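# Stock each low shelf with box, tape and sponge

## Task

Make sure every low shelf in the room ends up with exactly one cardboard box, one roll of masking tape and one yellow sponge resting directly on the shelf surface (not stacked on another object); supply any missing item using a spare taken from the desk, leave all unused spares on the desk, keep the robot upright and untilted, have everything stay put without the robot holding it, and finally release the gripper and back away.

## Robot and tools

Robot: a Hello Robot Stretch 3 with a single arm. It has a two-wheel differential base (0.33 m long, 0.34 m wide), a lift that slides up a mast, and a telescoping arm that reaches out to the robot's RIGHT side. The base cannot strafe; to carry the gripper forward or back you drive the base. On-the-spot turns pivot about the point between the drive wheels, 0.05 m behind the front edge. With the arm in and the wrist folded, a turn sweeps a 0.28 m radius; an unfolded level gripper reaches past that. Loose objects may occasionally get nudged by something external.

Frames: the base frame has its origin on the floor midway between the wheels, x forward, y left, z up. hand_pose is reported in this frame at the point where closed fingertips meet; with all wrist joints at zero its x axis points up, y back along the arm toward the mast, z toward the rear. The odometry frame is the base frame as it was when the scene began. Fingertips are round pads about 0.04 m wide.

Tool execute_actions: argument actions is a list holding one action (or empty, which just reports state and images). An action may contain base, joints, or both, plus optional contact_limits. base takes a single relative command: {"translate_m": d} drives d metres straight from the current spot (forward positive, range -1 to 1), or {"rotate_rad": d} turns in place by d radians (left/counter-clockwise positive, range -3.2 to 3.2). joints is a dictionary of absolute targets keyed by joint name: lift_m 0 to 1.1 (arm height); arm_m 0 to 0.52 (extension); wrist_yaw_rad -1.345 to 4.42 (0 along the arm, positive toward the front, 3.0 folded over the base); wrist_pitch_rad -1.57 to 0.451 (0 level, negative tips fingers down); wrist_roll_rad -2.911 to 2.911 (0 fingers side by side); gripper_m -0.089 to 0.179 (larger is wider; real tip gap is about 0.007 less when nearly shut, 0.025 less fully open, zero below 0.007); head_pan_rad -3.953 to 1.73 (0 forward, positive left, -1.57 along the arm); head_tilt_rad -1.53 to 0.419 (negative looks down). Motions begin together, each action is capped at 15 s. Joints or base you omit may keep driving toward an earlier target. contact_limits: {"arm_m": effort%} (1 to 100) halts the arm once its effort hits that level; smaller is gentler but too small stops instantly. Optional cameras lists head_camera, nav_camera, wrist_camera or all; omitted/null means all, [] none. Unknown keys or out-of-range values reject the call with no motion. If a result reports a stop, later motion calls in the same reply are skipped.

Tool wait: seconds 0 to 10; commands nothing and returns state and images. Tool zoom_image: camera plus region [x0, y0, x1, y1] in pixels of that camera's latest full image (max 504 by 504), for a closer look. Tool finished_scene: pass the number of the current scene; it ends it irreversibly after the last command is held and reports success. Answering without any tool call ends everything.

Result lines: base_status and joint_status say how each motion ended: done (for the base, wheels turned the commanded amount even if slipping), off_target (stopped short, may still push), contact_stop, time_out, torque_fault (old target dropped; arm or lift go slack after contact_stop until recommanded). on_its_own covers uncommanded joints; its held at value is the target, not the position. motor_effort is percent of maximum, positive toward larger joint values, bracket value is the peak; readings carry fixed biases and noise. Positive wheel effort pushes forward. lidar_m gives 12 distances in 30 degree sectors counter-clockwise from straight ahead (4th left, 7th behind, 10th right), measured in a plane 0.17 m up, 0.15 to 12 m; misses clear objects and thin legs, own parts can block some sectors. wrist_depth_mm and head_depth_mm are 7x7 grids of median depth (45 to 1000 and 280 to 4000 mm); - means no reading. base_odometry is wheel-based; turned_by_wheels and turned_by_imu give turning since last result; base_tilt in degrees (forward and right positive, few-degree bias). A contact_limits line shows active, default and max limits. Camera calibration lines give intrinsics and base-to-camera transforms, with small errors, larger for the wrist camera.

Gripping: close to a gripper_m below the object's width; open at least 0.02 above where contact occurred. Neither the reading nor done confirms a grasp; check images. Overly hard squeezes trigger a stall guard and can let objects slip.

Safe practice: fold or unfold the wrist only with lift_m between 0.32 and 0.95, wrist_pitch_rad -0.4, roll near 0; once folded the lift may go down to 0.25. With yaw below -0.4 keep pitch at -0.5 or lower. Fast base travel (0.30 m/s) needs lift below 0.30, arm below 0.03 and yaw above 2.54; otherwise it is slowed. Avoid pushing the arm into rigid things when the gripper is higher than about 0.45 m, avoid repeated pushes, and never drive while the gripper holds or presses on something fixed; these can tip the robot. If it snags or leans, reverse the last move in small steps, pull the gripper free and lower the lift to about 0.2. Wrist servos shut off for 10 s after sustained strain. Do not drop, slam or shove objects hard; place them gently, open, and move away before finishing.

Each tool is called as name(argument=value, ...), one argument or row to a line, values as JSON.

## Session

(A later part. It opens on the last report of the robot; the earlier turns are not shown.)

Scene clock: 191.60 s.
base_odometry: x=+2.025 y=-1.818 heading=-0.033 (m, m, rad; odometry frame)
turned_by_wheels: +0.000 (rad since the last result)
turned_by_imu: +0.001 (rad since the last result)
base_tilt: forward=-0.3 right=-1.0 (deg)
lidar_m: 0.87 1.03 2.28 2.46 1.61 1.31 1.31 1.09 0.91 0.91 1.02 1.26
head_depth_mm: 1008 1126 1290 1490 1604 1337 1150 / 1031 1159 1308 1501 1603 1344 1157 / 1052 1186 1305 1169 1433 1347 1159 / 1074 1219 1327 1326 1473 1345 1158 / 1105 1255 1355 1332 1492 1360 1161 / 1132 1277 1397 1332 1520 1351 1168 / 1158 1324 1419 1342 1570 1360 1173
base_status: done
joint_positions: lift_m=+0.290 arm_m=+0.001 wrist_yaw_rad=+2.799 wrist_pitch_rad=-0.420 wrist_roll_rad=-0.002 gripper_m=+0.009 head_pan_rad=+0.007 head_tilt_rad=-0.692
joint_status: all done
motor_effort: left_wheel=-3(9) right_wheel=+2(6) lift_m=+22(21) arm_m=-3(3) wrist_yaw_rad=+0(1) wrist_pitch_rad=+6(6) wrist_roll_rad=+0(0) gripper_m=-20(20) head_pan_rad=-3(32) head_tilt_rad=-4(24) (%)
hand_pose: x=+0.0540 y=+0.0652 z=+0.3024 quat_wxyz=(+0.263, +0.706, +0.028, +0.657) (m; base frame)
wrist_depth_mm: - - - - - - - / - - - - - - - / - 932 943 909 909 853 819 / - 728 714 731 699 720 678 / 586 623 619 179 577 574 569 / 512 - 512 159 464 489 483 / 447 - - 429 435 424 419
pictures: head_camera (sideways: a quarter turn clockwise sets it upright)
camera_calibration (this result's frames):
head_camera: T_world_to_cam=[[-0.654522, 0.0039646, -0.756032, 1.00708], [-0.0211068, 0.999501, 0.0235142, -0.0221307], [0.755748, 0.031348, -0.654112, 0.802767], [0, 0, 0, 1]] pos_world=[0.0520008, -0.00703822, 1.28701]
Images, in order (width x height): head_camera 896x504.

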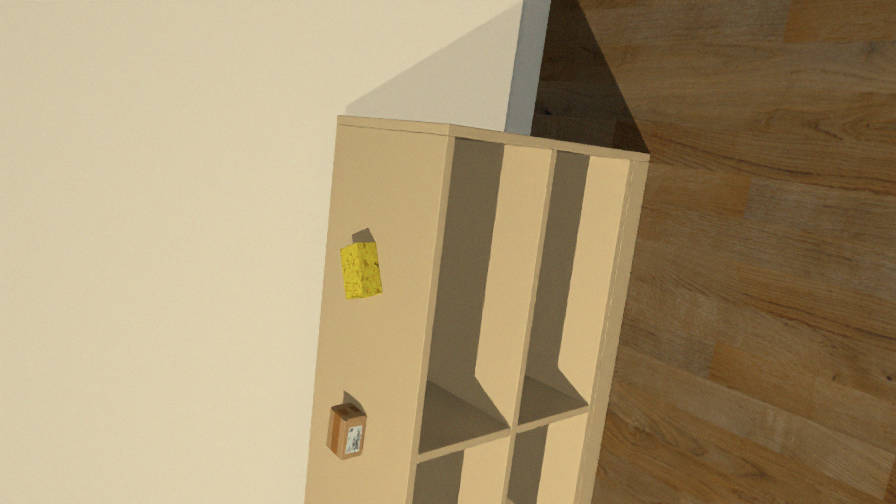

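execute_actions(
  actions=[
    {"base":{"translate_m":0.40},"joints":{"lift_m":0.66,"wrist_yaw_rad":0}},
  ],
  cameras=[],
)

execute_actions(
  actions=[
    {"base":{"rotate_rad":1.495},"joints":{"arm_m":0.215,"head_pan_rad":-1.4,"head_tilt_rad":-0.9}},
  ],
  cameras=["head_camera","wrist_camera"],
)

Scene clock: 203.23 s.
base_odometry: x=+2.424 y=-1.831 heading=-0.033 (m, m, rad; odometry frame)
turned_by_wheels: +0.000 (rad since the last result)
turned_by_imu: +0.000 (rad since the last result)
base_tilt: forward=-0.3 right=-1.1 (deg)
lidar_m: 0.87 0.69 1.20 2.37 2.59 1.90 1.69 1.18 0.98 0.98 1.04 0.48
head_depth_mm: 681 764 873 1010 1201 1339 1154 / 696 781 891 1002 868 960 1130 / 712 803 923 1011 845 980 1133 / 727 823 948 1033 847 1015 1135 / 745 844 978 1056 849 1038 1159 / 764 872 1008 1064 873 1066 1165 / 783 895 1041 1065 902 1089 1164
base_status: done
joint_positions: lift_m=+0.660 arm_m=+0.001 wrist_yaw_rad=+0.002 wrist_pitch_rad=-0.420 wrist_roll_rad=-0.002 gripper_m=+0.009 head_pan_rad=+0.007 head_tilt_rad=-0.692
joint_status: all done
motor_effort: left_wheel=-3(7) right_wheel=+2(7) lift_m=+27(25) arm_m=-4(3) wrist_yaw_rad=-2(4) wrist_pitch_rad=+6(6) wrist_roll_rad=+0(0) gripper_m=-21(20) head_pan_rad=-2(2) head_tilt_rad=-4(5) (%)
hand_pose: x=-0.0212 y=-0.3701 z=+0.6721 quat_wxyz=(+0.693, +0.148, -0.690, -0.147) (m; base frame)
wrist_depth_mm: 735 759 730 685 634 618 584 / 807 848 798 751 697 663 620 / 818 921 882 786 765 725 661 / 827 - - 921 848 808 739 / 822 - - 179 903 900 822 / 836 888 936 162 830 888 838 / 788 804 809 801 790 803 793
pictures: none
No camera images: the call's "cameras" was empty. Leave "cameras" out to get every camera's image.

Scene clock: 206.57 s.
base_odometry: x=+2.424 y=-1.831 heading=+1.462 (m, m, rad; odometry frame)
turned_by_wheels: +1.495 (rad since the last result)
turned_by_imu: +1.505 (rad since the last result)
base_tilt: forward=-0.2 right=-1.1 (deg)
lidar_m: 2.32 2.46 1.90 1.70 1.25 1.00 0.98 1.06 0.48 0.48 0.69 1.19
head_depth_mm: 723 836 966 918 - - - / 748 863 975 917 1008 1210 1114 / 774 901 997 858 1069 1218 1121 / 797 939 1025 874 1098 1233 1121 / 825 974 1025 900 1280 1247 1108 / 856 1016 1030 928 1306 1247 1108 / 888 1063 1009 932 1355 1245 1108
base_status: done
joint_positions: lift_m=+0.660 arm_m=+0.215 wrist_yaw_rad=+0.000 wrist_pitch_rad=-0.420 wrist_roll_rad=-0.002 gripper_m=+0.009 head_pan_rad=-1.393 head_tilt_rad=-0.889
joint_status: all done
motor_effort: left_wheel=-2(7) right_wheel=+2(5) lift_m=+26(26) arm_m=+2(2) wrist_yaw_rad=+0(2) wrist_pitch_rad=+6(6) wrist_roll_rad=+0(0) gripper_m=-20(20) head_pan_rad=-2(34) head_tilt_rad=-7(25) (%)
hand_pose: x=-0.0215 y=-0.5838 z=+0.6721 quat_wxyz=(+0.692, +0.148, -0.691, -0.147) (m; base frame)
wrist_depth_mm: 418 407 386 375 362 347 335 / 464 446 419 408 394 378 364 / 418 416 403 400 395 412 396 / 307 244 300 311 308 448 433 / 254 247 260 180 252 268 483 / 219 219 218 161 202 219 540 / 191 189 188 186 185 185 616
pictures: head_camera (sideways: a quarter turn clockwise sets it upright), wrist_camera
camera_calibration (this result's frames):
head_camera: T_world_to_cam=[[-0.131124, 0.778791, -0.613425, 0.818055], [0.982263, 0.185722, 0.0258223, -0.0312498], [0.134037, -0.599159, -0.78933, 0.982414], [0, 0, 0, 1]] pos_world=[0.00628284, -0.0426679, 1.27807]
wrist_camera: T_world_to_cam=[[-0.999352, -0.0285877, -0.0218479, -0.0148665], [0.00123276, 0.579657, -0.81486, 0.915579], [0.0359592, -0.814359, -0.579246, 0.0827484], [0, 0, 0, 1]] pos_world=[-0.0189612, -0.463759, 0.793675]
Images, in order (width x height): head_camera 896x504, wrist_camera 644x364.

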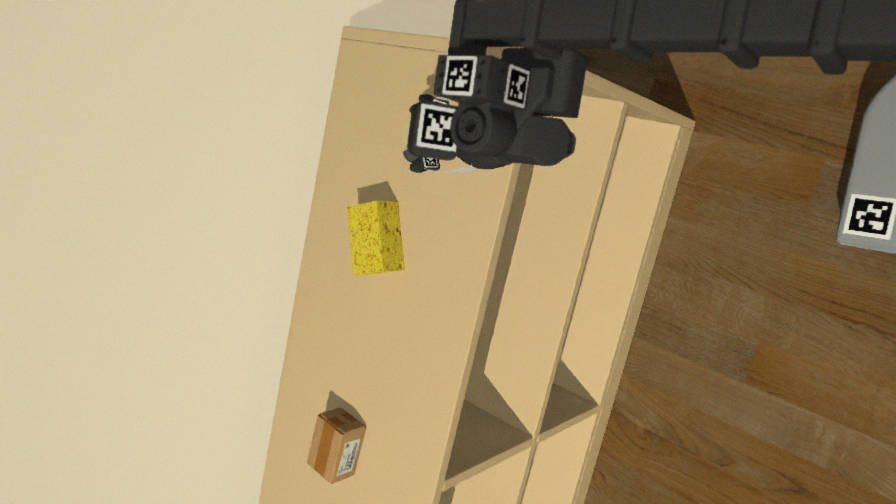

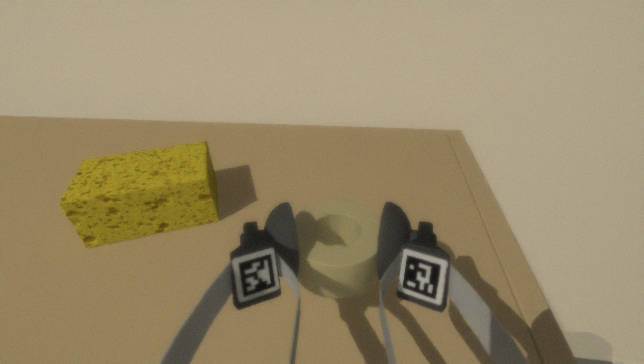

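execute_actions(
  actions=[
    {"joints":{"lift_m":0.622}},
  ],
  cameras=[],
)

execute_actions(
  actions=[
    {"joints":{"gripper_m":0.085}},
  ],
  cameras=["wrist_camera"],
)

execute_actions(
  actions=[
    {"joints":{"arm_m":0.0,"lift_m":0.635}},
  ],
  cameras=["wrist_camera"],
)

execute_actions(
  actions=[
    {"base":{"rotate_rad":-1.495},"joints":{"wrist_yaw_rad":2.8,"gripper_m":0.04,"lift_m":0.29,"head_pan_rad":-3.1,"head_tilt_rad":-0.7}},
  ],
  cameras=[],
)

execute_actions(
  actions=[
    {"base":{"translate_m":-1.0}},
  ],
  cameras=["nav_camera"],
)

Scene clock: 213.37 s.
base_odometry: x=+2.424 y=-1.831 heading=+1.462 (m, m, rad; odometry frame)
turned_by_wheels: +0.000 (rad since the last result)
turned_by_imu: +0.000 (rad since the last result)
base_tilt: forward=-0.2 right=-1.0 (deg)
lidar_m: 2.33 2.47 1.91 1.69 1.25 0.99 0.98 1.06 0.48 0.48 0.69 1.20
head_depth_mm: 722 835 962 1083 - - - / 744 866 976 888 1007 1210 1115 / 773 898 993 864 1068 1216 1118 / 797 935 1019 880 1099 1237 1118 / 826 974 1029 901 1272 1244 1105 / 860 1021 1032 927 1307 1242 1104 / 889 1065 1008 930 1370 1241 1112
base_status: not commanded
joint_positions: lift_m=+0.622 arm_m=+0.215 wrist_yaw_rad=+0.000 wrist_pitch_rad=-0.420 wrist_roll_rad=-0.002 gripper_m=+0.009 head_pan_rad=-1.393 head_tilt_rad=-0.889
joint_status: all done
motor_effort: left_wheel=-2(2) right_wheel=+2(2) lift_m=+21(22) arm_m=+2(1) wrist_yaw_rad=-1(1) wrist_pitch_rad=+6(6) wrist_roll_rad=+0(0) gripper_m=-20(20) head_pan_rad=-2(2) head_tilt_rad=-6(6) (%)
hand_pose: x=-0.0215 y=-0.5838 z=+0.6343 quat_wxyz=(+0.692, +0.148, -0.691, -0.147) (m; base frame)
wrist_depth_mm: 414 402 397 375 367 345 339 / 457 437 422 402 390 379 368 / 304 227 305 318 316 401 395 / 220 231 241 248 248 253 438 / 207 207 211 179 199 198 478 / 176 175 174 161 161 169 521 / 150 151 149 148 146 145 149
pictures: none
No camera images: the call's "cameras" was empty. Leave "cameras" out to get every camera's image.

Scene clock: 214.63 s.
base_odometry: x=+2.424 y=-1.831 heading=+1.462 (m, m, rad; odometry frame)
turned_by_wheels: +0.000 (rad since the last result)
turned_by_imu: +0.000 (rad since the last result)
base_tilt: forward=-0.2 right=-1.1 (deg)
lidar_m: 2.32 2.47 1.90 1.70 1.25 0.99 0.98 1.06 0.48 0.48 0.69 1.20
head_depth_mm: 722 833 960 1075 - - - / 747 865 976 895 1003 1218 1113 / 770 902 996 855 1077 1222 1122 / 796 936 1022 878 1096 1237 1119 / 824 975 1027 899 1272 1234 1105 / 859 1014 1028 930 1304 1243 1111 / 886 1067 1006 935 1359 1250 1108
base_status: not commanded
joint_positions: lift_m=+0.622 arm_m=+0.215 wrist_yaw_rad=+0.000 wrist_pitch_rad=-0.420 wrist_roll_rad=-0.002 gripper_m=+0.085 head_pan_rad=-1.393 head_tilt_rad=-0.889
joint_status: all done
motor_effort: left_wheel=-2(2) right_wheel=+2(2) lift_m=+22(22) arm_m=+2(2) wrist_yaw_rad=+0(1) wrist_pitch_rad=+6(6) wrist_roll_rad=+0(0) gripper_m=+0(98) head_pan_rad=-1(3) head_tilt_rad=-6(6) (%)
hand_pose: x=-0.0215 y=-0.5838 z=+0.6343 quat_wxyz=(+0.692, +0.148, -0.691, -0.147) (m; base frame)
wrist_depth_mm: 424 406 389 378 361 348 332 / 457 440 417 401 391 374 361 / 308 228 305 318 314 400 398 / 220 230 240 246 245 254 432 / 207 206 210 180 202 200 493 / 174 175 166 162 165 174 513 / 150 150 149 148 147 146 148
pictures: wrist_camera
camera_calibration (this result's frames):
wrist_camera: T_world_to_cam=[[-0.999353, -0.028586, -0.0218477, -0.0156914], [0.00123354, 0.579657, -0.81486, 0.884797], [0.0359578, -0.814359, -0.579246, 0.0608675], [0, 0, 0, 1]] pos_world=[-0.0189613, -0.463759, 0.7559]
Images, in order (width x height): wrist_camera 644x364.

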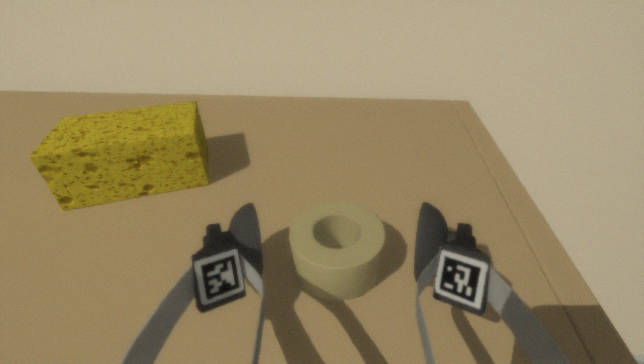

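Scene clock: 217.43 s.
base_odometry: x=+2.424 y=-1.831 heading=+1.462 (m, m, rad; odometry frame)
turned_by_wheels: +0.000 (rad since the last result)
turned_by_imu: +0.000 (rad since the last result)
base_tilt: forward=-0.3 right=-1.2 (deg)
lidar_m: 2.33 2.47 1.90 1.70 1.25 1.00 0.98 1.06 0.48 0.48 0.69 1.19
head_depth_mm: 722 831 965 1075 1375 1253 - / 746 864 976 839 1013 1231 - / 771 905 1002 854 1061 1233 - / 798 934 1025 877 1099 1226 1119 / 825 976 1029 900 1273 1243 1102 / 859 1016 1034 922 1308 1242 1106 / 892 1064 1008 936 1358 1254 1107
base_status: not commanded
joint_positions: lift_m=+0.635 arm_m=+0.001 wrist_yaw_rad=+0.000 wrist_pitch_rad=-0.419 wrist_roll_rad=-0.002 gripper_m=+0.085 head_pan_rad=-1.393 head_tilt_rad=-0.889
joint_status: all done
motor_effort: left_wheel=-2(2) right_wheel=+1(1) lift_m=+27(26) arm_m=-4(4) wrist_yaw_rad=+0(0) wrist_pitch_rad=+6(6) wrist_roll_rad=+0(0) gripper_m=+0(0) head_pan_rad=-2(3) head_tilt_rad=-6(6) (%)
hand_pose: x=-0.0215 y=-0.3702 z=+0.6472 quat_wxyz=(+0.692, +0.148, -0.691, -0.147) (m; base frame)
wrist_depth_mm: 623 608 576 566 545 526 510 / 487 512 407 495 531 562 544 / 362 360 354 337 347 631 603 / 472 306 300 286 282 675 666 / 533 594 598 592 571 765 721 / 488 512 491 494 481 808 775 / 567 657 460 449 440 735 755
pictures: wrist_camera
camera_calibration (this result's frames):
wrist_camera: T_world_to_cam=[[-0.999353, -0.0285975, -0.0218334, -0.00931685], [0.00123358, 0.579241, -0.815155, 0.771524], [0.0359582, -0.814654, -0.578831, 0.241913], [0, 0, 0, 1]] pos_world=[-0.0189613, -0.25009, 0.768735]
Images, in order (width x height): wrist_camera 644x364.

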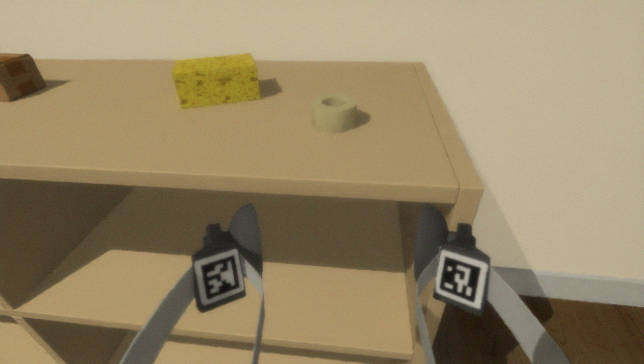

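Scene clock: 221.40 s.
base_odometry: x=+2.424 y=-1.831 heading=-0.033 (m, m, rad; odometry frame)
turned_by_wheels: -1.495 (rad since the last result)
turned_by_imu: -1.505 (rad since the last result)
base_tilt: forward=-0.3 right=-1.1 (deg)
lidar_m: 0.87 0.69 1.20 2.36 2.59 1.89 1.70 1.18 0.99 0.98 1.05 0.48
head_depth_mm: 1696 1912 2210 1951 1583 1338 1149 / 3304 3565 2388 1980 1584 1340 1153 / 3410 3644 2538 1968 1592 1336 1177 / 3121 3346 2583 1979 1610 1343 1158 / 2317 2555 2493 1989 1605 1348 1161 / 1844 1965 2113 1994 1619 1340 1153 / 1527 1620 1709 1793 1608 1353 1159
base_status: done
joint_positions: lift_m=+0.290 arm_m=+0.001 wrist_yaw_rad=+2.798 wrist_pitch_rad=-0.419 wrist_roll_rad=-0.002 gripper_m=+0.040 head_pan_rad=-3.093 head_tilt_rad=-0.705
joint_status: all done
motor_effort: left_wheel=+4(7) right_wheel=-2(4) lift_m=+21(23) arm_m=-3(3) wrist_yaw_rad=+1(2) wrist_pitch_rad=+5(6) wrist_roll_rad=+0(0) gripper_m=-1(99) head_pan_rad=-3(33) head_tilt_rad=+2(22) (%)
hand_pose: x=+0.0542 y=+0.0652 z=+0.3026 quat_wxyz=(+0.263, +0.706, +0.027, +0.657) (m; base frame)
wrist_depth_mm: - - - - - - 509 / - - - - - 956 608 / - 964 936 917 905 684 682 / - 734 727 738 721 651 574 / 602 598 597 591 594 576 495 / 513 - 535 494 - 482 470 / 450 - - 434 433 432 417
pictures: none
No camera images: the call's "cameras" was empty. Leave "cameras" out to get every camera's image.

Scene clock: 226.40 s.
base_odometry: x=+1.425 y=-1.798 heading=-0.033 (m, m, rad; odometry frame)
turned_by_wheels: +0.000 (rad since the last result)
turned_by_imu: +0.000 (rad since the last result)
base_tilt: forward=-0.2 right=-1.2 (deg)
lidar_m: 1.46 1.61 2.58 2.10 1.41 0.74 1.79 0.95 0.79 0.79 0.88 1.43
head_depth_mm: 2412 2697 2561 1853 1228 1267 1156 / 2459 2753 2576 1982 1606 1336 1149 / 2538 2862 2576 1971 1586 1340 1174 / 2477 2796 2618 1980 1590 1338 1162 / 1830 1964 2166 1988 1613 1342 1159 / 1486 1576 1678 1805 1621 1347 1161 / 1213 1281 1365 1446 1492 1351 1166
base_status: done
joint_positions: lift_m=+0.290 arm_m=+0.001 wrist_yaw_rad=+2.799 wrist_pitch_rad=-0.419 wrist_roll_rad=-0.002 gripper_m=+0.040 head_pan_rad=-3.093 head_tilt_rad=-0.704
joint_status: not commanded
motor_effort: left_wheel=+4(8) right_wheel=-2(5) lift_m=+21(21) arm_m=-3(4) wrist_yaw_rad=+1(2) wrist_pitch_rad=+6(5) wrist_roll_rad=-1(0) gripper_m=+0(0) head_pan_rad=-2(2) head_tilt_rad=+2(2) (%)
hand_pose: x=+0.0541 y=+0.0653 z=+0.3026 quat_wxyz=(+0.263, +0.706, +0.027, +0.657) (m; base frame)
wrist_depth_mm: - - - - - - - / - - - - - - - / - 955 935 926 885 899 893 / - 738 723 714 726 700 708 / 588 611 593 591 602 569 575 / 511 - 512 497 - 479 494 / 458 - - 428 428 419 421
pictures: nav_camera (sideways: a quarter turn counterclockwise sets it upright)
camera_calibration (this result's frames):
nav_camera: T_world_to_cam=[[-0.681103, -0.0642061, 0.729367, -0.908497], [-0.0866344, 0.996217, 0.0067953, 0.0403829], [-0.727044, -0.05856, -0.684089, 0.851715], [0, 0, 0, 1]] pos_world=[0.00395245, -0.0486848, 1.245]
Images, in order (width x height): nav_camera 672x504.

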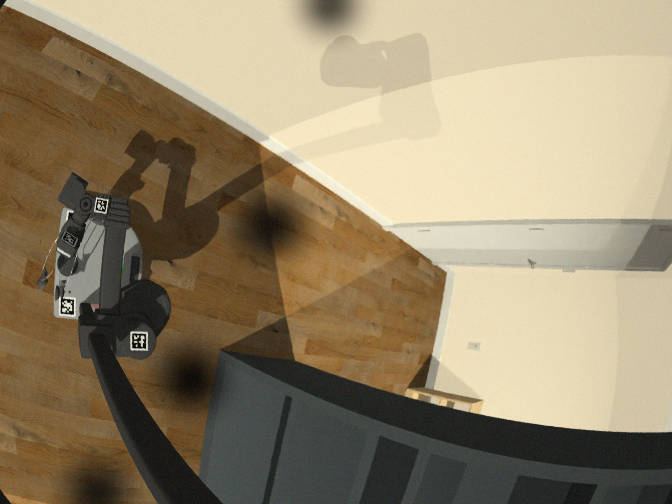

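execute_actions(
  actions=[
    {"base":{"translate_m":-1.0}},
  ],
  cameras=[],
)

execute_actions(
  actions=[
    {"base":{"translate_m":-0.575}},
  ],
  cameras=[],
)

execute_actions(
  actions=[
    {"base":{"rotate_rad":-1.71},"joints":{"head_pan_rad":-3.14,"head_tilt_rad":-0.55}},
  ],
  cameras=["nav_camera"],
)

execute_actions(
  actions=[
    {"base":{"translate_m":-1.0}},
  ],
  cameras=[],
)

execute_actions(
  actions=[
    {"base":{"translate_m":-1.0}},
  ],
  cameras=["head_camera"],
)

Scene clock: 238.93 s.
base_odometry: x=+0.425 y=-1.766 heading=-0.033 (m, m, rad; odometry frame)
turned_by_wheels: +0.000 (rad since the last result)
turned_by_imu: +0.000 (rad since the last result)
base_tilt: forward=-0.3 right=-1.1 (deg)
lidar_m: 2.45 0.44 0.37 0.37 0.41 1.62 1.30 0.71 0.59 0.59 0.66 1.07
head_depth_mm: 1586 1768 2010 1955 1590 1333 1153 / 1625 1834 2084 1957 1594 1337 1147 / 1653 1880 2166 1963 1601 1335 1174 / 1690 1905 2182 1997 1608 1344 1148 / 1355 1455 1593 1759 1603 1348 1162 / 1066 1139 1221 1307 1403 1346 1164 / 883 929 977 1057 1155 1219 1148
base_status: done
joint_positions: lift_m=+0.290 arm_m=+0.001 wrist_yaw_rad=+2.799 wrist_pitch_rad=-0.419 wrist_roll_rad=-0.002 gripper_m=+0.040 head_pan_rad=-3.093 head_tilt_rad=-0.704
joint_status: not commanded
motor_effort: left_wheel=+3(8) right_wheel=-2(6) lift_m=+22(22) arm_m=-4(3) wrist_yaw_rad=+1(1) wrist_pitch_rad=+6(5) wrist_roll_rad=+0(0) gripper_m=+0(0) head_pan_rad=-3(3) head_tilt_rad=+2(2) (%)
hand_pose: x=+0.0541 y=+0.0653 z=+0.3026 quat_wxyz=(+0.263, +0.706, +0.027, +0.657) (m; base frame)
wrist_depth_mm: - 355 361 371 387 - - / - 378 392 408 416 - - / - 417 430 446 472 930 880 / - 457 483 503 525 687 694 / 589 530 524 565 588 575 564 / 502 - 520 500 - 495 488 / 449 - - 430 428 427 419
pictures: none
No camera images: the call's "cameras" was empty. Leave "cameras" out to get every camera's image.

Scene clock: 242.67 s.
base_odometry: x=-0.149 y=-1.747 heading=-0.032 (m, m, rad; odometry frame)
turned_by_wheels: +0.000 (rad since the last result)
turned_by_imu: +0.000 (rad since the last result)
base_tilt: forward=-0.3 right=-1.2 (deg)
lidar_m: 3.00 0.60 0.65 2.69 1.17 1.18 1.05 0.56 0.47 0.48 0.54 0.87
head_depth_mm: 1107 1245 1418 1641 1592 1331 1151 / 1134 1291 1465 1705 1585 1340 1157 / 1171 1314 1517 1772 1596 1344 1182 / 1198 1352 1568 1796 1614 1337 1154 / 1131 1221 1316 1379 1503 1343 1159 / 847 902 976 1053 1138 1231 1153 / 706 747 788 835 889 949 1021
base_status: done
joint_positions: lift_m=+0.290 arm_m=+0.001 wrist_yaw_rad=+2.799 wrist_pitch_rad=-0.419 wrist_roll_rad=-0.002 gripper_m=+0.040 head_pan_rad=-3.093 head_tilt_rad=-0.704
joint_status: not commanded
motor_effort: left_wheel=+3(8) right_wheel=-1(6) lift_m=+21(21) arm_m=-3(3) wrist_yaw_rad=+1(2) wrist_pitch_rad=+5(5) wrist_roll_rad=+0(0) gripper_m=+0(0) head_pan_rad=-3(2) head_tilt_rad=+2(1) (%)
hand_pose: x=+0.0541 y=+0.0653 z=+0.3026 quat_wxyz=(+0.263, +0.706, +0.027, +0.657) (m; base frame)
wrist_depth_mm: - - - - 806 519 529 / - - - - 828 570 575 / - 972 946 912 807 621 640 / - 731 703 719 704 671 696 / 601 599 598 597 611 567 568 / 508 - 517 490 - 482 475 / 453 - - 433 431 421 418
pictures: none
No camera images: the call's "cameras" was empty. Leave "cameras" out to get every camera's image.

Scene clock: 244.93 s.
base_odometry: x=-0.149 y=-1.747 heading=-1.742 (m, m, rad; odometry frame)
turned_by_wheels: -1.710 (rad since the last result)
turned_by_imu: -1.717 (rad since the last result)
base_tilt: forward=-0.3 right=-1.1 (deg)
lidar_m: 0.48 0.51 0.73 2.48 0.64 0.60 1.88 1.58 1.17 1.36 0.62 0.47
head_depth_mm: 1596 1544 1504 1457 1411 1349 1195 / 2693 2878 2860 2294 1837 1479 1223 / 2765 3053 3268 2426 1833 1473 1232 / 2833 3132 3311 2440 1843 1470 1226 / 2811 3105 3383 2459 1848 1486 1229 / 2841 3146 3425 2433 1835 1482 1239 / 2869 2921 3102 2231 1859 1481 1239
base_status: done
joint_positions: lift_m=+0.290 arm_m=+0.001 wrist_yaw_rad=+2.799 wrist_pitch_rad=-0.419 wrist_roll_rad=-0.002 gripper_m=+0.040 head_pan_rad=-3.133 head_tilt_rad=-0.556
joint_status: all done
motor_effort: left_wheel=+3(12) right_wheel=-2(4) lift_m=+21(22) arm_m=-3(4) wrist_yaw_rad=+1(0) wrist_pitch_rad=+5(5) wrist_roll_rad=+0(0) gripper_m=+0(1) head_pan_rad=-2(6) head_tilt_rad=+4(20) (%)
hand_pose: x=+0.0541 y=+0.0653 z=+0.3026 quat_wxyz=(+0.263, +0.706, +0.027, +0.657) (m; base frame)
wrist_depth_mm: - - - - 848 555 425 / - - - - 869 575 440 / - 934 932 914 849 597 440 / - 740 722 729 728 607 463 / 586 597 591 578 598 555 453 / 511 - 512 503 - 494 458 / 448 - - 439 424 425 414
pictures: nav_camera (sideways: a quarter turn counterclockwise sets it upright)
camera_calibration (this result's frames):
nav_camera: T_world_to_cam=[[-0.56823, -0.0358089, 0.82209, -1.03005], [-0.0450704, 0.998907, 0.012358, 0.0328855], [-0.821634, -0.0300298, -0.569223, 0.702871], [0, 0, 0, 1]] pos_world=[-0.00632129, -0.0486275, 1.24648]
Images, in order (width x height): nav_camera 672x504.

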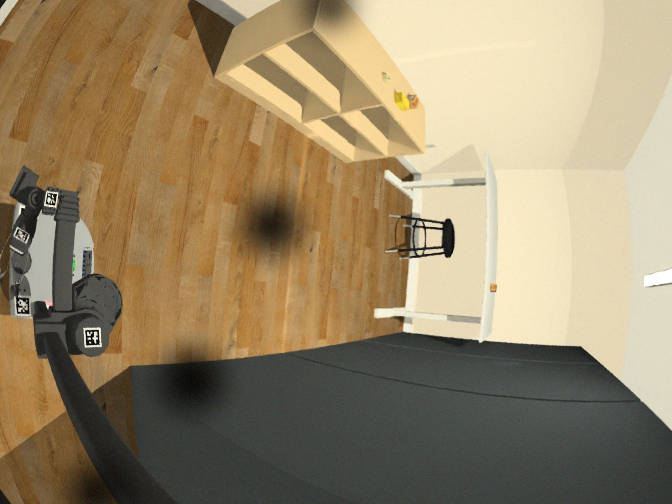

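Scene clock: 249.93 s.
base_odometry: x=+0.021 y=-0.762 heading=-1.742 (m, m, rad; odometry frame)
turned_by_wheels: +0.000 (rad since the last result)
turned_by_imu: +0.000 (rad since the last result)
base_tilt: forward=-0.3 right=-1.1 (deg)
lidar_m: 1.44 0.57 0.43 0.42 0.45 0.65 1.85 1.23 0.93 1.01 0.96 1.49
head_depth_mm: 1840 1662 1761 1707 1650 1424 1224 / 1885 2000 2312 2317 1828 1462 1223 / 1909 2032 2385 2410 1828 1473 1231 / 1938 2061 2399 2432 1852 1472 1242 / 1982 2054 2312 2306 1841 1482 1234 / 2008 2085 2416 2345 1836 1487 1239 / 2000 2105 2465 2304 1849 1494 1242
base_status: done
joint_positions: lift_m=+0.290 arm_m=+0.001 wrist_yaw_rad=+2.799 wrist_pitch_rad=-0.419 wrist_roll_rad=-0.002 gripper_m=+0.040 head_pan_rad=-3.133 head_tilt_rad=-0.556
joint_status: not commanded
motor_effort: left_wheel=+3(8) right_wheel=-2(7) lift_m=+23(22) arm_m=-3(4) wrist_yaw_rad=+2(1) wrist_pitch_rad=+6(6) wrist_roll_rad=+0(0) gripper_m=+0(0) head_pan_rad=-2(4) head_tilt_rad=+3(3) (%)
hand_pose: x=+0.0541 y=+0.0653 z=+0.3026 quat_wxyz=(+0.263, +0.706, +0.027, +0.657) (m; base frame)
wrist_depth_mm: - 390 414 439 465 499 - / - 419 446 474 530 563 - / - 460 493 522 565 653 896 / - 503 537 580 648 662 688 / 507 553 571 594 595 575 567 / 514 - 517 496 - 498 486 / 452 - - 429 432 424 425
pictures: none
No camera images: the call's "cameras" was empty. Leave "cameras" out to get every camera's image.

Scene clock: 254.93 s.
base_odometry: x=+0.192 y=+0.224 heading=-1.742 (m, m, rad; odometry frame)
turned_by_wheels: +0.000 (rad since the last result)
turned_by_imu: +0.000 (rad since the last result)
base_tilt: forward=-0.3 right=-1.2 (deg)
lidar_m: 1.53 0.65 0.50 0.49 0.52 0.74 1.01 0.74 1.26 0.83 1.10 1.56
head_depth_mm: 1041 1150 937 637 1140 1385 1218 / 1052 1163 942 640 1659 1427 1224 / 1065 1175 885 641 1661 1473 1232 / 1078 1180 952 645 1708 1472 1234 / 1083 1198 961 649 1680 1480 1234 / 1100 1210 968 649 1085 1440 1232 / 1104 1221 970 684 1049 1487 1239
base_status: done
joint_positions: lift_m=+0.290 arm_m=+0.001 wrist_yaw_rad=+2.799 wrist_pitch_rad=-0.419 wrist_roll_rad=-0.002 gripper_m=+0.040 head_pan_rad=-3.133 head_tilt_rad=-0.556
joint_status: not commanded
motor_effort: left_wheel=+3(7) right_wheel=-2(6) lift_m=+22(23) arm_m=-3(3) wrist_yaw_rad=+0(0) wrist_pitch_rad=+6(5) wrist_roll_rad=+0(0) gripper_m=+0(0) head_pan_rad=-2(2) head_tilt_rad=+3(3) (%)
hand_pose: x=+0.0541 y=+0.0653 z=+0.3026 quat_wxyz=(+0.263, +0.706, +0.027, +0.657) (m; base frame)
wrist_depth_mm: - 443 465 493 533 577 629 / - 473 496 534 591 640 691 / - 514 537 610 640 711 792 / - 574 599 659 667 708 670 / 565 602 611 584 600 576 575 / 512 - 514 495 - 490 484 / 454 - - 426 426 426 423
pictures: head_camera (sideways: a quarter turn clockwise sets it upright)
camera_calibration (this result's frames):
head_camera: T_world_to_cam=[[0.545524, -0.00404571, -0.838085, 1.10673], [0.0254229, -0.999448, 0.0213729, -0.0196307], [-0.837709, -0.032966, -0.54512, 0.670699], [0, 0, 0, 1]] pos_world=[-0.0413965, 0.00696789, 1.29356]
Images, in order (width x height): head_camera 896x504.

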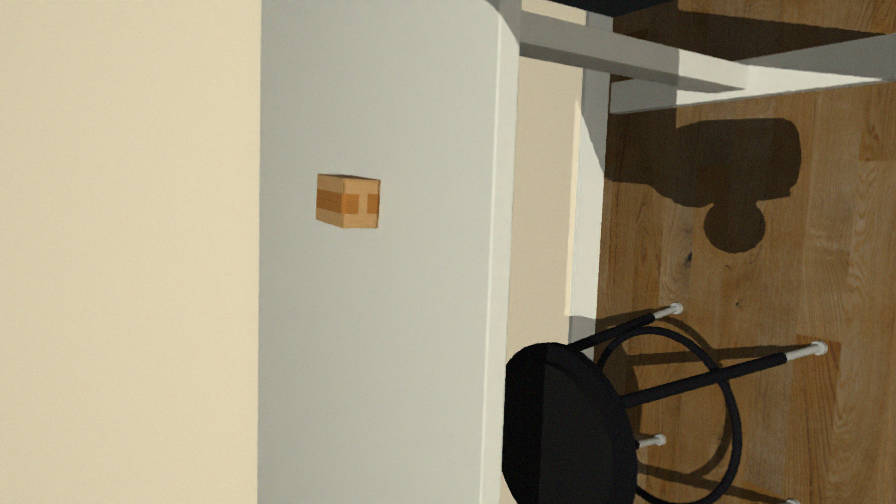

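execute_actions(
  actions=[
    {"base":{"rotate_rad":-1.581},"joints":{"lift_m":0.975,"wrist_yaw_rad":0,"gripper_m":0.13,"arm_m":0.06,"head_pan_rad":-1.57}},
  ],
  cameras=["wrist_camera"],
)

execute_actions(
  actions=[
    {"joints":{"arm_m":0.32}},
  ],
  cameras=["wrist_camera"],
)

Scene clock: 266.80 s.
base_odometry: x=+0.192 y=+0.224 heading=+2.960 (m, m, rad; odometry frame)
turned_by_wheels: -1.581 (rad since the last result)
turned_by_imu: -1.591 (rad since the last result)
base_tilt: forward=-0.2 right=-1.1 (deg)
lidar_m: 0.83 1.10 1.56 1.58 0.66 0.50 0.49 0.51 0.74 1.01 0.74 1.26
head_depth_mm: 1041 1147 932 - - - 1192 / 1052 1161 942 704 - - 1203 / 1061 1172 944 706 - - 1202 / 1069 1183 951 676 1682 1482 1238 / 1071 1184 958 647 1679 1436 1235 / 1086 1189 965 650 1086 1444 1237 / 1085 1208 971 652 1049 1483 1238
base_status: done
joint_positions: lift_m=+0.975 arm_m=+0.060 wrist_yaw_rad=+0.000 wrist_pitch_rad=-0.419 wrist_roll_rad=-0.002 gripper_m=+0.130 head_pan_rad=-1.577 head_tilt_rad=-0.556
joint_status: all done
motor_effort: left_wheel=+3(10) right_wheel=-2(6) lift_m=+26(29) arm_m=+2(0) wrist_yaw_rad=+0(3) wrist_pitch_rad=+5(6) wrist_roll_rad=+0(0) gripper_m=+0(100) head_pan_rad=+3(31) head_tilt_rad=+3(3) (%)
hand_pose: x=-0.0215 y=-0.4290 z=+0.9874 quat_wxyz=(+0.693, +0.147, -0.691, -0.147) (m; base frame)
wrist_depth_mm: 909 873 855 831 808 822 626 / 529 507 505 428 480 470 471 / 367 357 359 350 344 341 334 / 281 276 276 273 268 266 263 / - 756 824 - 820 250 557 / - 675 - - - - 607 / - - - - - 930 567
pictures: wrist_camera
camera_calibration (this result's frames):
wrist_camera: T_world_to_cam=[[-0.999363, -0.0282394, -0.0218117, -0.00352329], [0.00145314, 0.578562, -0.815637, 1.08308], [0.0356525, -0.815149, -0.578153, 0.390032], [0, 0, 0, 1]] pos_world=[-0.0190005, -0.308793, 1.10882]
Images, in order (width x height): wrist_camera 644x364.

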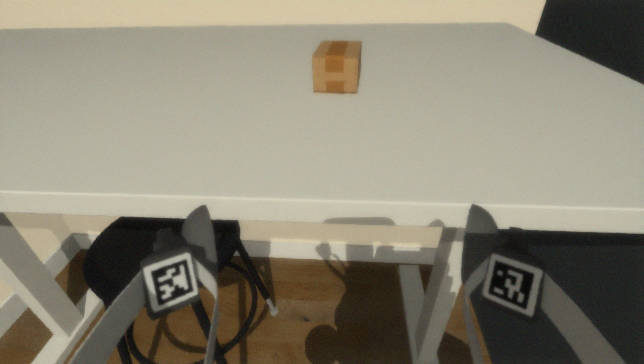

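Scene clock: 269.93 s.
base_odometry: x=+0.192 y=+0.224 heading=+2.960 (m, m, rad; odometry frame)
turned_by_wheels: +0.000 (rad since the last result)
turned_by_imu: +0.000 (rad since the last result)
base_tilt: forward=-0.3 right=-1.0 (deg)
lidar_m: 0.83 1.10 1.56 1.58 0.66 0.50 0.49 0.52 0.74 1.01 0.74 1.26
head_depth_mm: 1042 1146 - 610 1115 1429 1224 / 1049 1147 - 639 1638 1394 1222 / 1057 1167 - 613 1653 1486 1232 / 1066 1186 955 642 1678 1480 1225 / 1076 1183 956 645 1667 1443 1234 / 1088 1202 961 650 1088 1445 1241 / 1091 1215 970 652 1050 1481 1245
base_status: not commanded
joint_positions: lift_m=+0.975 arm_m=+0.320 wrist_yaw_rad=+0.000 wrist_pitch_rad=-0.419 wrist_roll_rad=-0.002 gripper_m=+0.130 head_pan_rad=-1.577 head_tilt_rad=-0.556
joint_status: all done
motor_effort: left_wheel=+3(4) right_wheel=-3(2) lift_m=+26(27) arm_m=+1(2) wrist_yaw_rad=+0(1) wrist_pitch_rad=+5(5) wrist_roll_rad=+0(0) gripper_m=+0(0) head_pan_rad=+4(3) head_tilt_rad=+3(4) (%)
hand_pose: x=-0.0215 y=-0.6889 z=+0.9874 quat_wxyz=(+0.693, +0.147, -0.691, -0.147) (m; base frame)
wrist_depth_mm: 691 699 656 646 624 621 602 / 533 516 499 492 487 471 464 / 359 356 352 254 336 337 332 / 280 277 272 211 256 262 261 / 224 224 222 222 219 225 214 / 190 195 186 186 184 - 182 / 164 163 162 161 160 159 158
pictures: wrist_camera
camera_calibration (this result's frames):
wrist_camera: T_world_to_cam=[[-0.999363, -0.028239, -0.0218116, -0.0108644], [0.00145324, 0.578562, -0.815637, 1.23348], [0.0356521, -0.815149, -0.578153, 0.178126], [0, 0, 0, 1]] pos_world=[-0.0190006, -0.568753, 1.10882]
Images, in order (width x height): wrist_camera 644x364.

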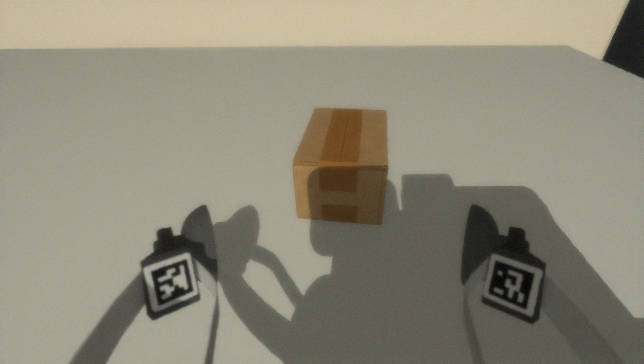

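execute_actions(
  actions=[
    {"joints":{"arm_m":0.415,"lift_m":0.965}},
  ],
  cameras=["wrist_camera"],
)

execute_actions(
  actions=[
    {"joints":{"gripper_m":0.022}},
  ],
  cameras=["wrist_camera"],
)

execute_actions(
  actions=[
    {"joints":{"lift_m":0.995,"arm_m":0.0}},
  ],
  cameras=["wrist_camera"],
)

Scene clock: 275.73 s.
base_odometry: x=+0.192 y=+0.224 heading=+2.960 (m, m, rad; odometry frame)
turned_by_wheels: +0.000 (rad since the last result)
turned_by_imu: +0.000 (rad since the last result)
base_tilt: forward=-0.2 right=-1.1 (deg)
lidar_m: 0.82 1.09 1.56 1.58 0.66 0.50 0.49 0.52 0.74 1.01 0.74 1.27
head_depth_mm: 1037 1145 - 597 1115 1426 1225 / 1049 1144 827 639 1637 1403 1224 / 1064 1153 - 644 1669 1474 1232 / 1068 1182 954 646 1674 1466 1232 / 1072 1189 956 646 1662 1437 1233 / 1084 1201 960 650 1085 1448 1239 / 1095 1209 968 652 1049 1482 1238
base_status: not commanded
joint_positions: lift_m=+0.965 arm_m=+0.415 wrist_yaw_rad=+0.000 wrist_pitch_rad=-0.419 wrist_roll_rad=-0.002 gripper_m=+0.130 head_pan_rad=-1.577 head_tilt_rad=-0.556
joint_status: all done
motor_effort: left_wheel=+3(3) right_wheel=-2(2) lift_m=+22(24) arm_m=+1(3) wrist_yaw_rad=+1(1) wrist_pitch_rad=+5(5) wrist_roll_rad=+0(0) gripper_m=+0(0) head_pan_rad=+3(2) head_tilt_rad=+3(3) (%)
hand_pose: x=-0.0215 y=-0.7839 z=+0.9776 quat_wxyz=(+0.693, +0.147, -0.691, -0.147) (m; base frame)
wrist_depth_mm: 594 578 579 575 552 551 542 / 490 471 464 447 455 429 435 / 341 330 331 326 320 311 312 / 262 259 255 173 182 248 243 / 212 210 207 136 146 209 202 / 179 183 171 123 121 - 170 / 154 153 151 139 142 148 148
pictures: wrist_camera
camera_calibration (this result's frames):
wrist_camera: T_world_to_cam=[[-0.999363, -0.028239, -0.0218115, -0.0137603], [0.00145329, 0.57856, -0.815638, 1.28047], [0.035652, -0.815151, -0.578151, 0.0950343], [0, 0, 0, 1]] pos_world=[-0.0190006, -0.663751, 1.09905]
Images, in order (width x height): wrist_camera 644x364.

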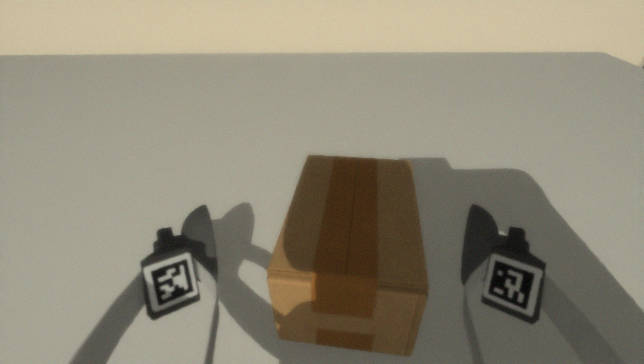

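Scene clock: 277.30 s.
base_odometry: x=+0.192 y=+0.224 heading=+2.960 (m, m, rad; odometry frame)
turned_by_wheels: +0.000 (rad since the last result)
turned_by_imu: +0.000 (rad since the last result)
base_tilt: forward=-0.3 right=-1.2 (deg)
lidar_m: 0.83 1.10 1.56 1.58 0.66 0.50 0.49 0.51 0.74 1.01 0.74 1.27
head_depth_mm: 1040 1148 - 596 1120 1425 1223 / 1052 1148 827 641 1649 1390 1212 / 1057 1149 - 640 1655 1474 1230 / 1065 1181 952 645 1686 1462 1230 / 1077 1195 958 648 1676 1438 1229 / 1080 1200 960 649 1089 1441 1236 / 1094 1210 965 652 1050 1499 1239
base_status: not commanded
joint_positions: lift_m=+0.965 arm_m=+0.415 wrist_yaw_rad=+0.000 wrist_pitch_rad=-0.419 wrist_roll_rad=-0.002 gripper_m=+0.023 head_pan_rad=-1.577 head_tilt_rad=-0.556
joint_status: all done
motor_effort: left_wheel=+3(3) right_wheel=-2(2) lift_m=+22(20) arm_m=+3(2) wrist_yaw_rad=+0(1) wrist_pitch_rad=+5(5) wrist_roll_rad=+0(0) gripper_m=-26(100) head_pan_rad=+3(3) head_tilt_rad=+3(3) (%)
hand_pose: x=-0.0215 y=-0.7839 z=+0.9776 quat_wxyz=(+0.693, +0.147, -0.691, -0.147) (m; base frame)
wrist_depth_mm: 607 591 571 561 562 543 539 / 481 475 464 458 445 435 424 / 337 336 332 323 324 315 312 / 260 259 255 168 179 245 242 / 212 209 209 135 137 202 201 / 178 177 165 130 122 175 170 / 153 153 153 146 146 149 147
pictures: wrist_camera
camera_calibration (this result's frames):
wrist_camera: T_world_to_cam=[[-0.999363, -0.0282584, -0.0218149, -0.0137675], [0.00144482, 0.57856, -0.815639, 1.28047], [0.0356698, -0.81515, -0.57815, 0.0950343], [0, 0, 0, 1]] pos_world=[-0.0189986, -0.663751, 1.09905]
Images, in order (width x height): wrist_camera 644x364.

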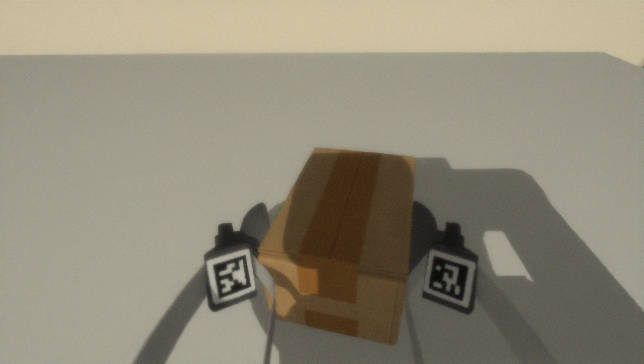

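Scene clock: 281.53 s.
base_odometry: x=+0.192 y=+0.224 heading=+2.960 (m, m, rad; odometry frame)
turned_by_wheels: +0.000 (rad since the last result)
turned_by_imu: +0.000 (rad since the last result)
base_tilt: forward=-0.3 right=-1.1 (deg)
lidar_m: 0.82 1.10 1.56 1.58 0.66 0.50 0.49 0.51 0.74 1.01 0.74 1.27
head_depth_mm: 1042 1156 933 668 - - - / 1052 1161 939 668 - - - / 1061 1169 945 673 - - - / 1067 1183 946 647 1709 1431 1237 / 1073 1191 958 647 1674 1443 1233 / 1080 1195 962 650 1088 1443 1233 / 1092 1210 967 651 1051 1485 1239
base_status: not commanded
joint_positions: lift_m=+0.995 arm_m=+0.001 wrist_yaw_rad=+0.000 wrist_pitch_rad=-0.424 wrist_roll_rad=-0.002 gripper_m=+0.027 head_pan_rad=-1.577 head_tilt_rad=-0.556
joint_status: all done
motor_effort: left_wheel=+3(3) right_wheel=-1(2) lift_m=+26(29) arm_m=-3(3) wrist_yaw_rad=+0(0) wrist_pitch_rad=+7(7) wrist_roll_rad=+0(0) gripper_m=-24(26) head_pan_rad=+3(3) head_tilt_rad=+3(3) (%)
hand_pose: x=-0.0215 y=-0.3696 z=+1.0063 quat_wxyz=(+0.692, +0.149, -0.690, -0.149) (m; base frame)
wrist_depth_mm: 950 940 884 890 889 849 617 / 590 571 570 538 531 521 536 / 408 405 396 382 385 376 374 / 345 339 330 174 180 305 302 / - 802 797 136 137 909 614 / - - - 131 122 868 598 / - - - - - - 613
pictures: wrist_camera
camera_calibration (this result's frames):
wrist_camera: T_world_to_cam=[[-0.999363, -0.028151, -0.0219552, -0.00125439], [0.00144052, 0.582689, -0.812694, 1.06268], [0.0356712, -0.812207, -0.582277, 0.454535], [0, 0, 0, 1]] pos_world=[-0.0189982, -0.250069, 1.12827]
Images, in order (width x height): wrist_camera 644x364.

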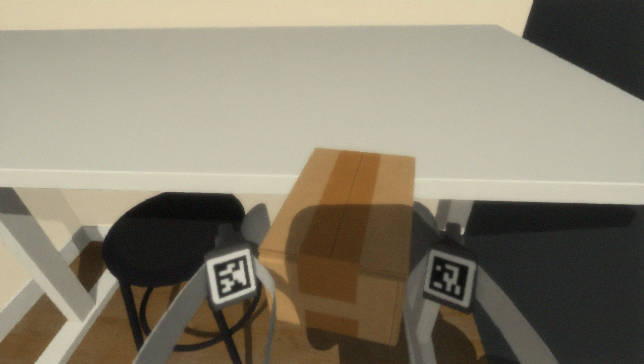

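execute_actions(
  actions=[
    {"base":{"rotate_rad":1.581},"joints":{"lift_m":0.73,"wrist_yaw_rad":2.7,"gripper_m":0.028,"head_pan_rad":0,"head_tilt_rad":-0.8}},
  ],
  cameras=["wrist_camera"],
)

execute_actions(
  actions=[
    {"base":{"translate_m":1.0},"joints":{"lift_m":0.29}},
  ],
  cameras=["wrist_camera"],
)

Scene clock: 289.90 s.
base_odometry: x=+0.192 y=+0.224 heading=-1.742 (m, m, rad; odometry frame)
turned_by_wheels: +1.581 (rad since the last result)
turned_by_imu: +1.592 (rad since the last result)
base_tilt: forward=-0.2 right=-1.2 (deg)
lidar_m: 1.53 0.65 0.50 0.49 0.52 0.74 1.01 0.74 1.27 0.83 1.10 1.56
head_depth_mm: 2105 2402 2228 1788 1485 1282 1119 / 2108 2443 2229 1785 1490 1277 1120 / 2126 2440 2251 1806 1491 1285 1120 / 2143 2453 2233 1815 1504 1284 1127 / 2185 2514 2287 1802 1512 1289 1128 / 2166 2387 1598 1648 1462 1290 1128 / 1112 1135 1160 1189 1214 1237 1132
base_status: done
joint_positions: lift_m=+0.730 arm_m=+0.001 wrist_yaw_rad=+2.698 wrist_pitch_rad=-0.424 wrist_roll_rad=-0.002 gripper_m=+0.029 head_pan_rad=-0.007 head_tilt_rad=-0.790
joint_status: all done
motor_effort: left_wheel=-3(6) right_wheel=+2(4) lift_m=+22(24) arm_m=-3(3) wrist_yaw_rad=+2(4) wrist_pitch_rad=+7(7) wrist_roll_rad=+0(0) gripper_m=-23(24) head_pan_rad=+3(35) head_tilt_rad=-6(27) (%)
hand_pose: x=+0.0747 y=+0.0561 z=+0.7415 quat_wxyz=(+0.297, +0.706, -0.006, +0.642) (m; base frame)
wrist_depth_mm: 395 437 474 516 573 645 728 / 430 474 509 571 632 701 842 / 473 498 563 601 692 806 936 / - 544 613 173 181 914 - / - 607 660 136 136 - - / - 679 746 130 122 - 929 / 662 - 861 835 844 851 888
pictures: wrist_camera
camera_calibration (this result's frames):
wrist_camera: T_world_to_cam=[[0.914852, -0.403193, -0.0219457, -0.0208695], [-0.251233, -0.52582, -0.812647, 0.680267], [0.316114, 0.748965, -0.582343, 0.534252], [0, 0, 0, 1]] pos_world=[0.0211136, -0.0508523, 0.863477]
Images, in order (width x height): wrist_camera 644x364.

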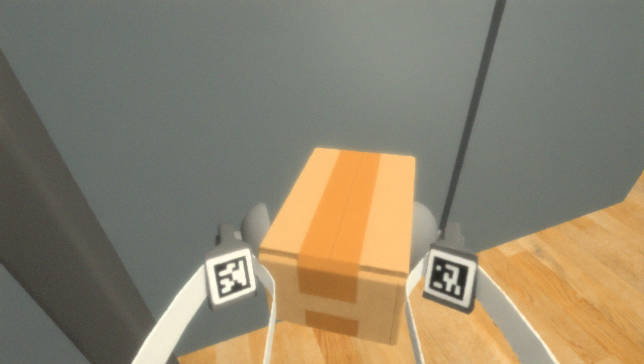

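Scene clock: 297.70 s.
base_odometry: x=+0.021 y=-0.762 heading=-1.742 (m, m, rad; odometry frame)
turned_by_wheels: +0.000 (rad since the last result)
turned_by_imu: +0.001 (rad since the last result)
base_tilt: forward=-0.2 right=-1.1 (deg)
lidar_m: 1.44 0.57 0.43 0.42 0.45 0.65 1.85 1.23 0.93 1.00 0.96 1.49
head_depth_mm: 1223 1391 1648 1781 1490 1281 1115 / 1223 1407 1650 1792 1483 1284 1127 / 1257 1449 1687 1797 1505 1290 1126 / 1271 1454 1724 1799 1495 1278 1123 / 1280 1464 1742 1800 1499 1288 1124 / 1292 1484 1755 1807 1499 1290 1132 / 1300 1503 1768 1807 1513 1075 1092
base_status: done
joint_positions: lift_m=+0.290 arm_m=+0.001 wrist_yaw_rad=+2.699 wrist_pitch_rad=-0.425 wrist_roll_rad=-0.002 gripper_m=+0.029 head_pan_rad=-0.007 head_tilt_rad=-0.791
joint_status: all done
motor_effort: left_wheel=-2(6) right_wheel=+2(6) lift_m=+22(23) arm_m=-3(3) wrist_yaw_rad=+2(2) wrist_pitch_rad=+7(7) wrist_roll_rad=+0(0) gripper_m=-23(23) head_pan_rad=+3(2) head_tilt_rad=-5(6) (%)
hand_pose: x=+0.0745 y=+0.0560 z=+0.3013 quat_wxyz=(+0.297, +0.706, -0.006, +0.642) (m; base frame)
wrist_depth_mm: 359 385 418 463 504 - - / 382 413 449 502 558 - - / 416 437 489 543 611 872 871 / - 491 528 173 181 705 686 / - 534 569 135 136 577 560 / - 515 - 130 122 494 480 / 443 - - 407 409 422 423
pictures: wrist_camera
camera_calibration (this result's frames):
wrist_camera: T_world_to_cam=[[0.915138, -0.402543, -0.0219675, -0.0304151], [-0.25112, -0.52657, -0.812196, 0.322408], [0.315376, 0.748788, -0.582971, 0.278252], [0, 0, 0, 1]] pos_world=[0.0210427, -0.0508251, 0.423403]
Images, in order (width x height): wrist_camera 644x364.

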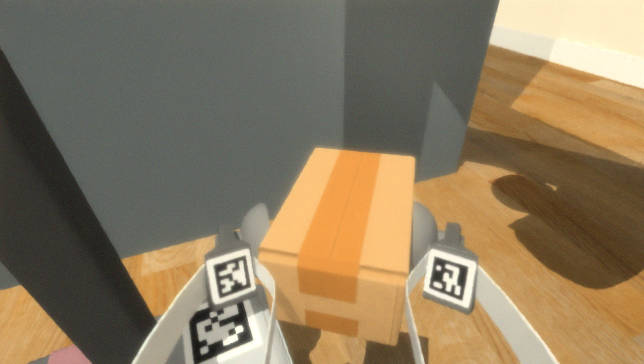

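execute_actions(
  actions=[
    {"base":{"translate_m":0.88}},
  ],
  cameras=[],
)

execute_actions(
  actions=[
    {"base":{"rotate_rad":1.505}},
  ],
  cameras=[],
)

execute_actions(
  actions=[
    {"base":{"translate_m":1.0},"joints":{"head_pan_rad":0.8}},
  ],
  cameras=["nav_camera","wrist_camera"],
)

Scene clock: 310.30 s.
base_odometry: x=-0.129 y=-1.629 heading=-1.742 (m, m, rad; odometry frame)
turned_by_wheels: +0.000 (rad since the last result)
turned_by_imu: +0.001 (rad since the last result)
base_tilt: forward=-0.2 right=-1.2 (deg)
lidar_m: 0.60 0.63 0.91 2.99 0.52 0.56 1.92 1.48 1.10 1.36 0.77 0.58
head_depth_mm: 468 531 611 739 932 1206 1117 / 479 550 644 758 944 1216 1122 / 482 554 650 788 998 1233 1126 / 488 560 661 800 1016 1246 1126 / 491 565 667 809 1029 1252 1127 / 495 572 674 819 1051 1267 1128 / 499 576 680 832 1063 1286 1130
base_status: done
joint_positions: lift_m=+0.290 arm_m=+0.001 wrist_yaw_rad=+2.699 wrist_pitch_rad=-0.425 wrist_roll_rad=-0.002 gripper_m=+0.029 head_pan_rad=-0.007 head_tilt_rad=-0.791
joint_status: not commanded
motor_effort: left_wheel=-2(7) right_wheel=+1(6) lift_m=+22(22) arm_m=-3(3) wrist_yaw_rad=+1(1) wrist_pitch_rad=+7(7) wrist_roll_rad=+0(0) gripper_m=-23(23) head_pan_rad=+4(4) head_tilt_rad=-5(5) (%)
hand_pose: x=+0.0745 y=+0.0560 z=+0.3013 quat_wxyz=(+0.297, +0.706, -0.006, +0.642) (m; base frame)
wrist_depth_mm: - - - - 883 630 478 / - - - - 959 658 497 / 946 944 903 927 886 665 518 / - 741 728 174 181 655 521 / - 590 591 135 136 574 539 / - 512 - 130 122 494 485 / 438 - - 412 413 425 420
pictures: none
No camera images: the call's "cameras" was empty. Leave "cameras" out to get every camera's image.

Scene clock: 312.47 s.
base_odometry: x=-0.129 y=-1.629 heading=-0.237 (m, m, rad; odometry frame)
turned_by_wheels: +1.505 (rad since the last result)
turned_by_imu: +1.512 (rad since the last result)
base_tilt: forward=-0.2 right=-1.1 (deg)
lidar_m: 2.27 0.52 0.52 1.40 1.47 1.10 1.36 0.83 0.59 0.59 0.62 0.85
head_depth_mm: 1805 1822 1848 1705 1491 1280 1114 / 2796 2704 2223 1788 1498 1284 1118 / 2990 2970 2213 1783 1512 1283 1123 / 3030 2979 2269 1796 1493 1292 1124 / 2873 2933 2261 1805 1500 1292 1127 / 2889 2968 2266 1813 1429 1260 1128 / 2778 2972 2273 996 999 987 1102
base_status: done
joint_positions: lift_m=+0.290 arm_m=+0.001 wrist_yaw_rad=+2.699 wrist_pitch_rad=-0.425 wrist_roll_rad=-0.002 gripper_m=+0.029 head_pan_rad=-0.007 head_tilt_rad=-0.791
joint_status: not commanded
motor_effort: left_wheel=-3(9) right_wheel=+2(6) lift_m=+22(21) arm_m=-3(4) wrist_yaw_rad=+1(1) wrist_pitch_rad=+7(7) wrist_roll_rad=+0(0) gripper_m=-23(23) head_pan_rad=+3(3) head_tilt_rad=-5(5) (%)
hand_pose: x=+0.0745 y=+0.0560 z=+0.3013 quat_wxyz=(+0.297, +0.706, -0.006, +0.642) (m; base frame)
wrist_depth_mm: - - - 764 498 525 637 / - - - 842 547 591 - / 977 933 932 846 599 665 865 / - 731 725 173 182 703 683 / - 585 589 136 137 577 569 / - 514 - 130 123 488 481 / 442 - - 404 414 421 417
pictures: none
No camera images: the call's "cameras" was empty. Leave "cameras" out to get every camera's image.

Scene clock: 317.63 s.
base_odometry: x=+0.843 y=-1.864 heading=-0.238 (m, m, rad; odometry frame)
turned_by_wheels: +0.000 (rad since the last result)
turned_by_imu: +0.001 (rad since the last result)
base_tilt: forward=-0.3 right=-1.1 (deg)
lidar_m: 2.03 2.18 2.88 1.25 0.46 0.52 2.07 0.85 0.62 0.59 0.61 0.84
head_depth_mm: 2260 2380 2225 1773 1482 1278 1119 / 2355 2488 2214 1776 1497 1282 1117 / 2743 2918 2228 1795 1494 1281 1122 / 3090 2996 2246 1801 1494 1275 1127 / 3222 3060 2241 1806 1496 1288 1124 / 2997 3043 2262 1818 1516 1284 1130 / 2846 2877 2293 1799 1502 1294 1131
base_status: done
joint_positions: lift_m=+0.290 arm_m=+0.001 wrist_yaw_rad=+2.699 wrist_pitch_rad=-0.425 wrist_roll_rad=-0.002 gripper_m=+0.029 head_pan_rad=+0.793 head_tilt_rad=-0.791
joint_status: all done
motor_effort: left_wheel=-3(8) right_wheel=+2(7) lift_m=+22(22) arm_m=-3(3) wrist_yaw_rad=+1(1) wrist_pitch_rad=+7(7) wrist_roll_rad=+0(0) gripper_m=-23(23) head_pan_rad=+3(35) head_tilt_rad=-5(5) (%)
hand_pose: x=+0.0745 y=+0.0560 z=+0.3013 quat_wxyz=(+0.297, +0.706, -0.006, +0.642) (m; base frame)
wrist_depth_mm: 940 - - - - - - / - - - - - - - / 806 863 914 903 892 891 863 / - 699 724 172 182 673 696 / - 592 603 136 137 576 575 / - 514 - 130 122 490 476 / 438 - - 406 424 423 418
pictures: nav_camera (sideways: a quarter turn counterclockwise sets it upright), wrist_camera
camera_calibration (this result's frames):
nav_camera: T_world_to_cam=[[0.500274, 0.552209, 0.666927, -0.834334], [0.739028, -0.673666, 0.00342943, 0.0397289], [0.451179, 0.491162, -0.745115, 0.923896], [0, 0, 0, 1]] pos_world=[-0.0288078, 0.0337078, 1.24471]
wrist_camera: T_world_to_cam=[[0.915159, -0.402495, -0.0219643, -0.0304149], [-0.251091, -0.526587, -0.812194, 0.322394], [0.315338, 0.748802, -0.582973, 0.278263], [0, 0, 0, 1]] pos_world=[0.0210376, -0.0508373, 0.423398]
Images, in order (width x height): nav_camera 672x504, wrist_camera 644x364.

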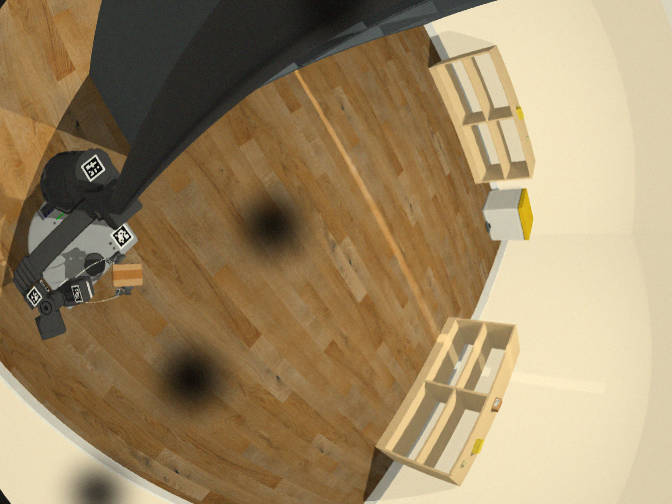

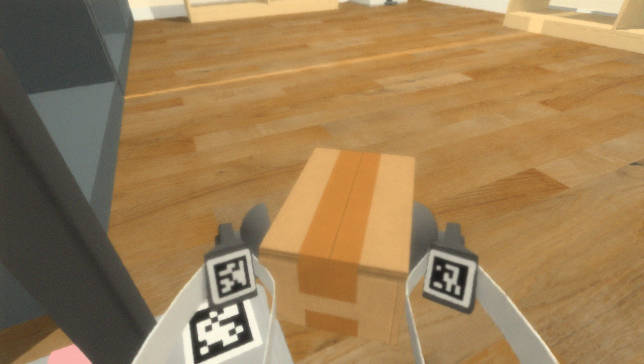

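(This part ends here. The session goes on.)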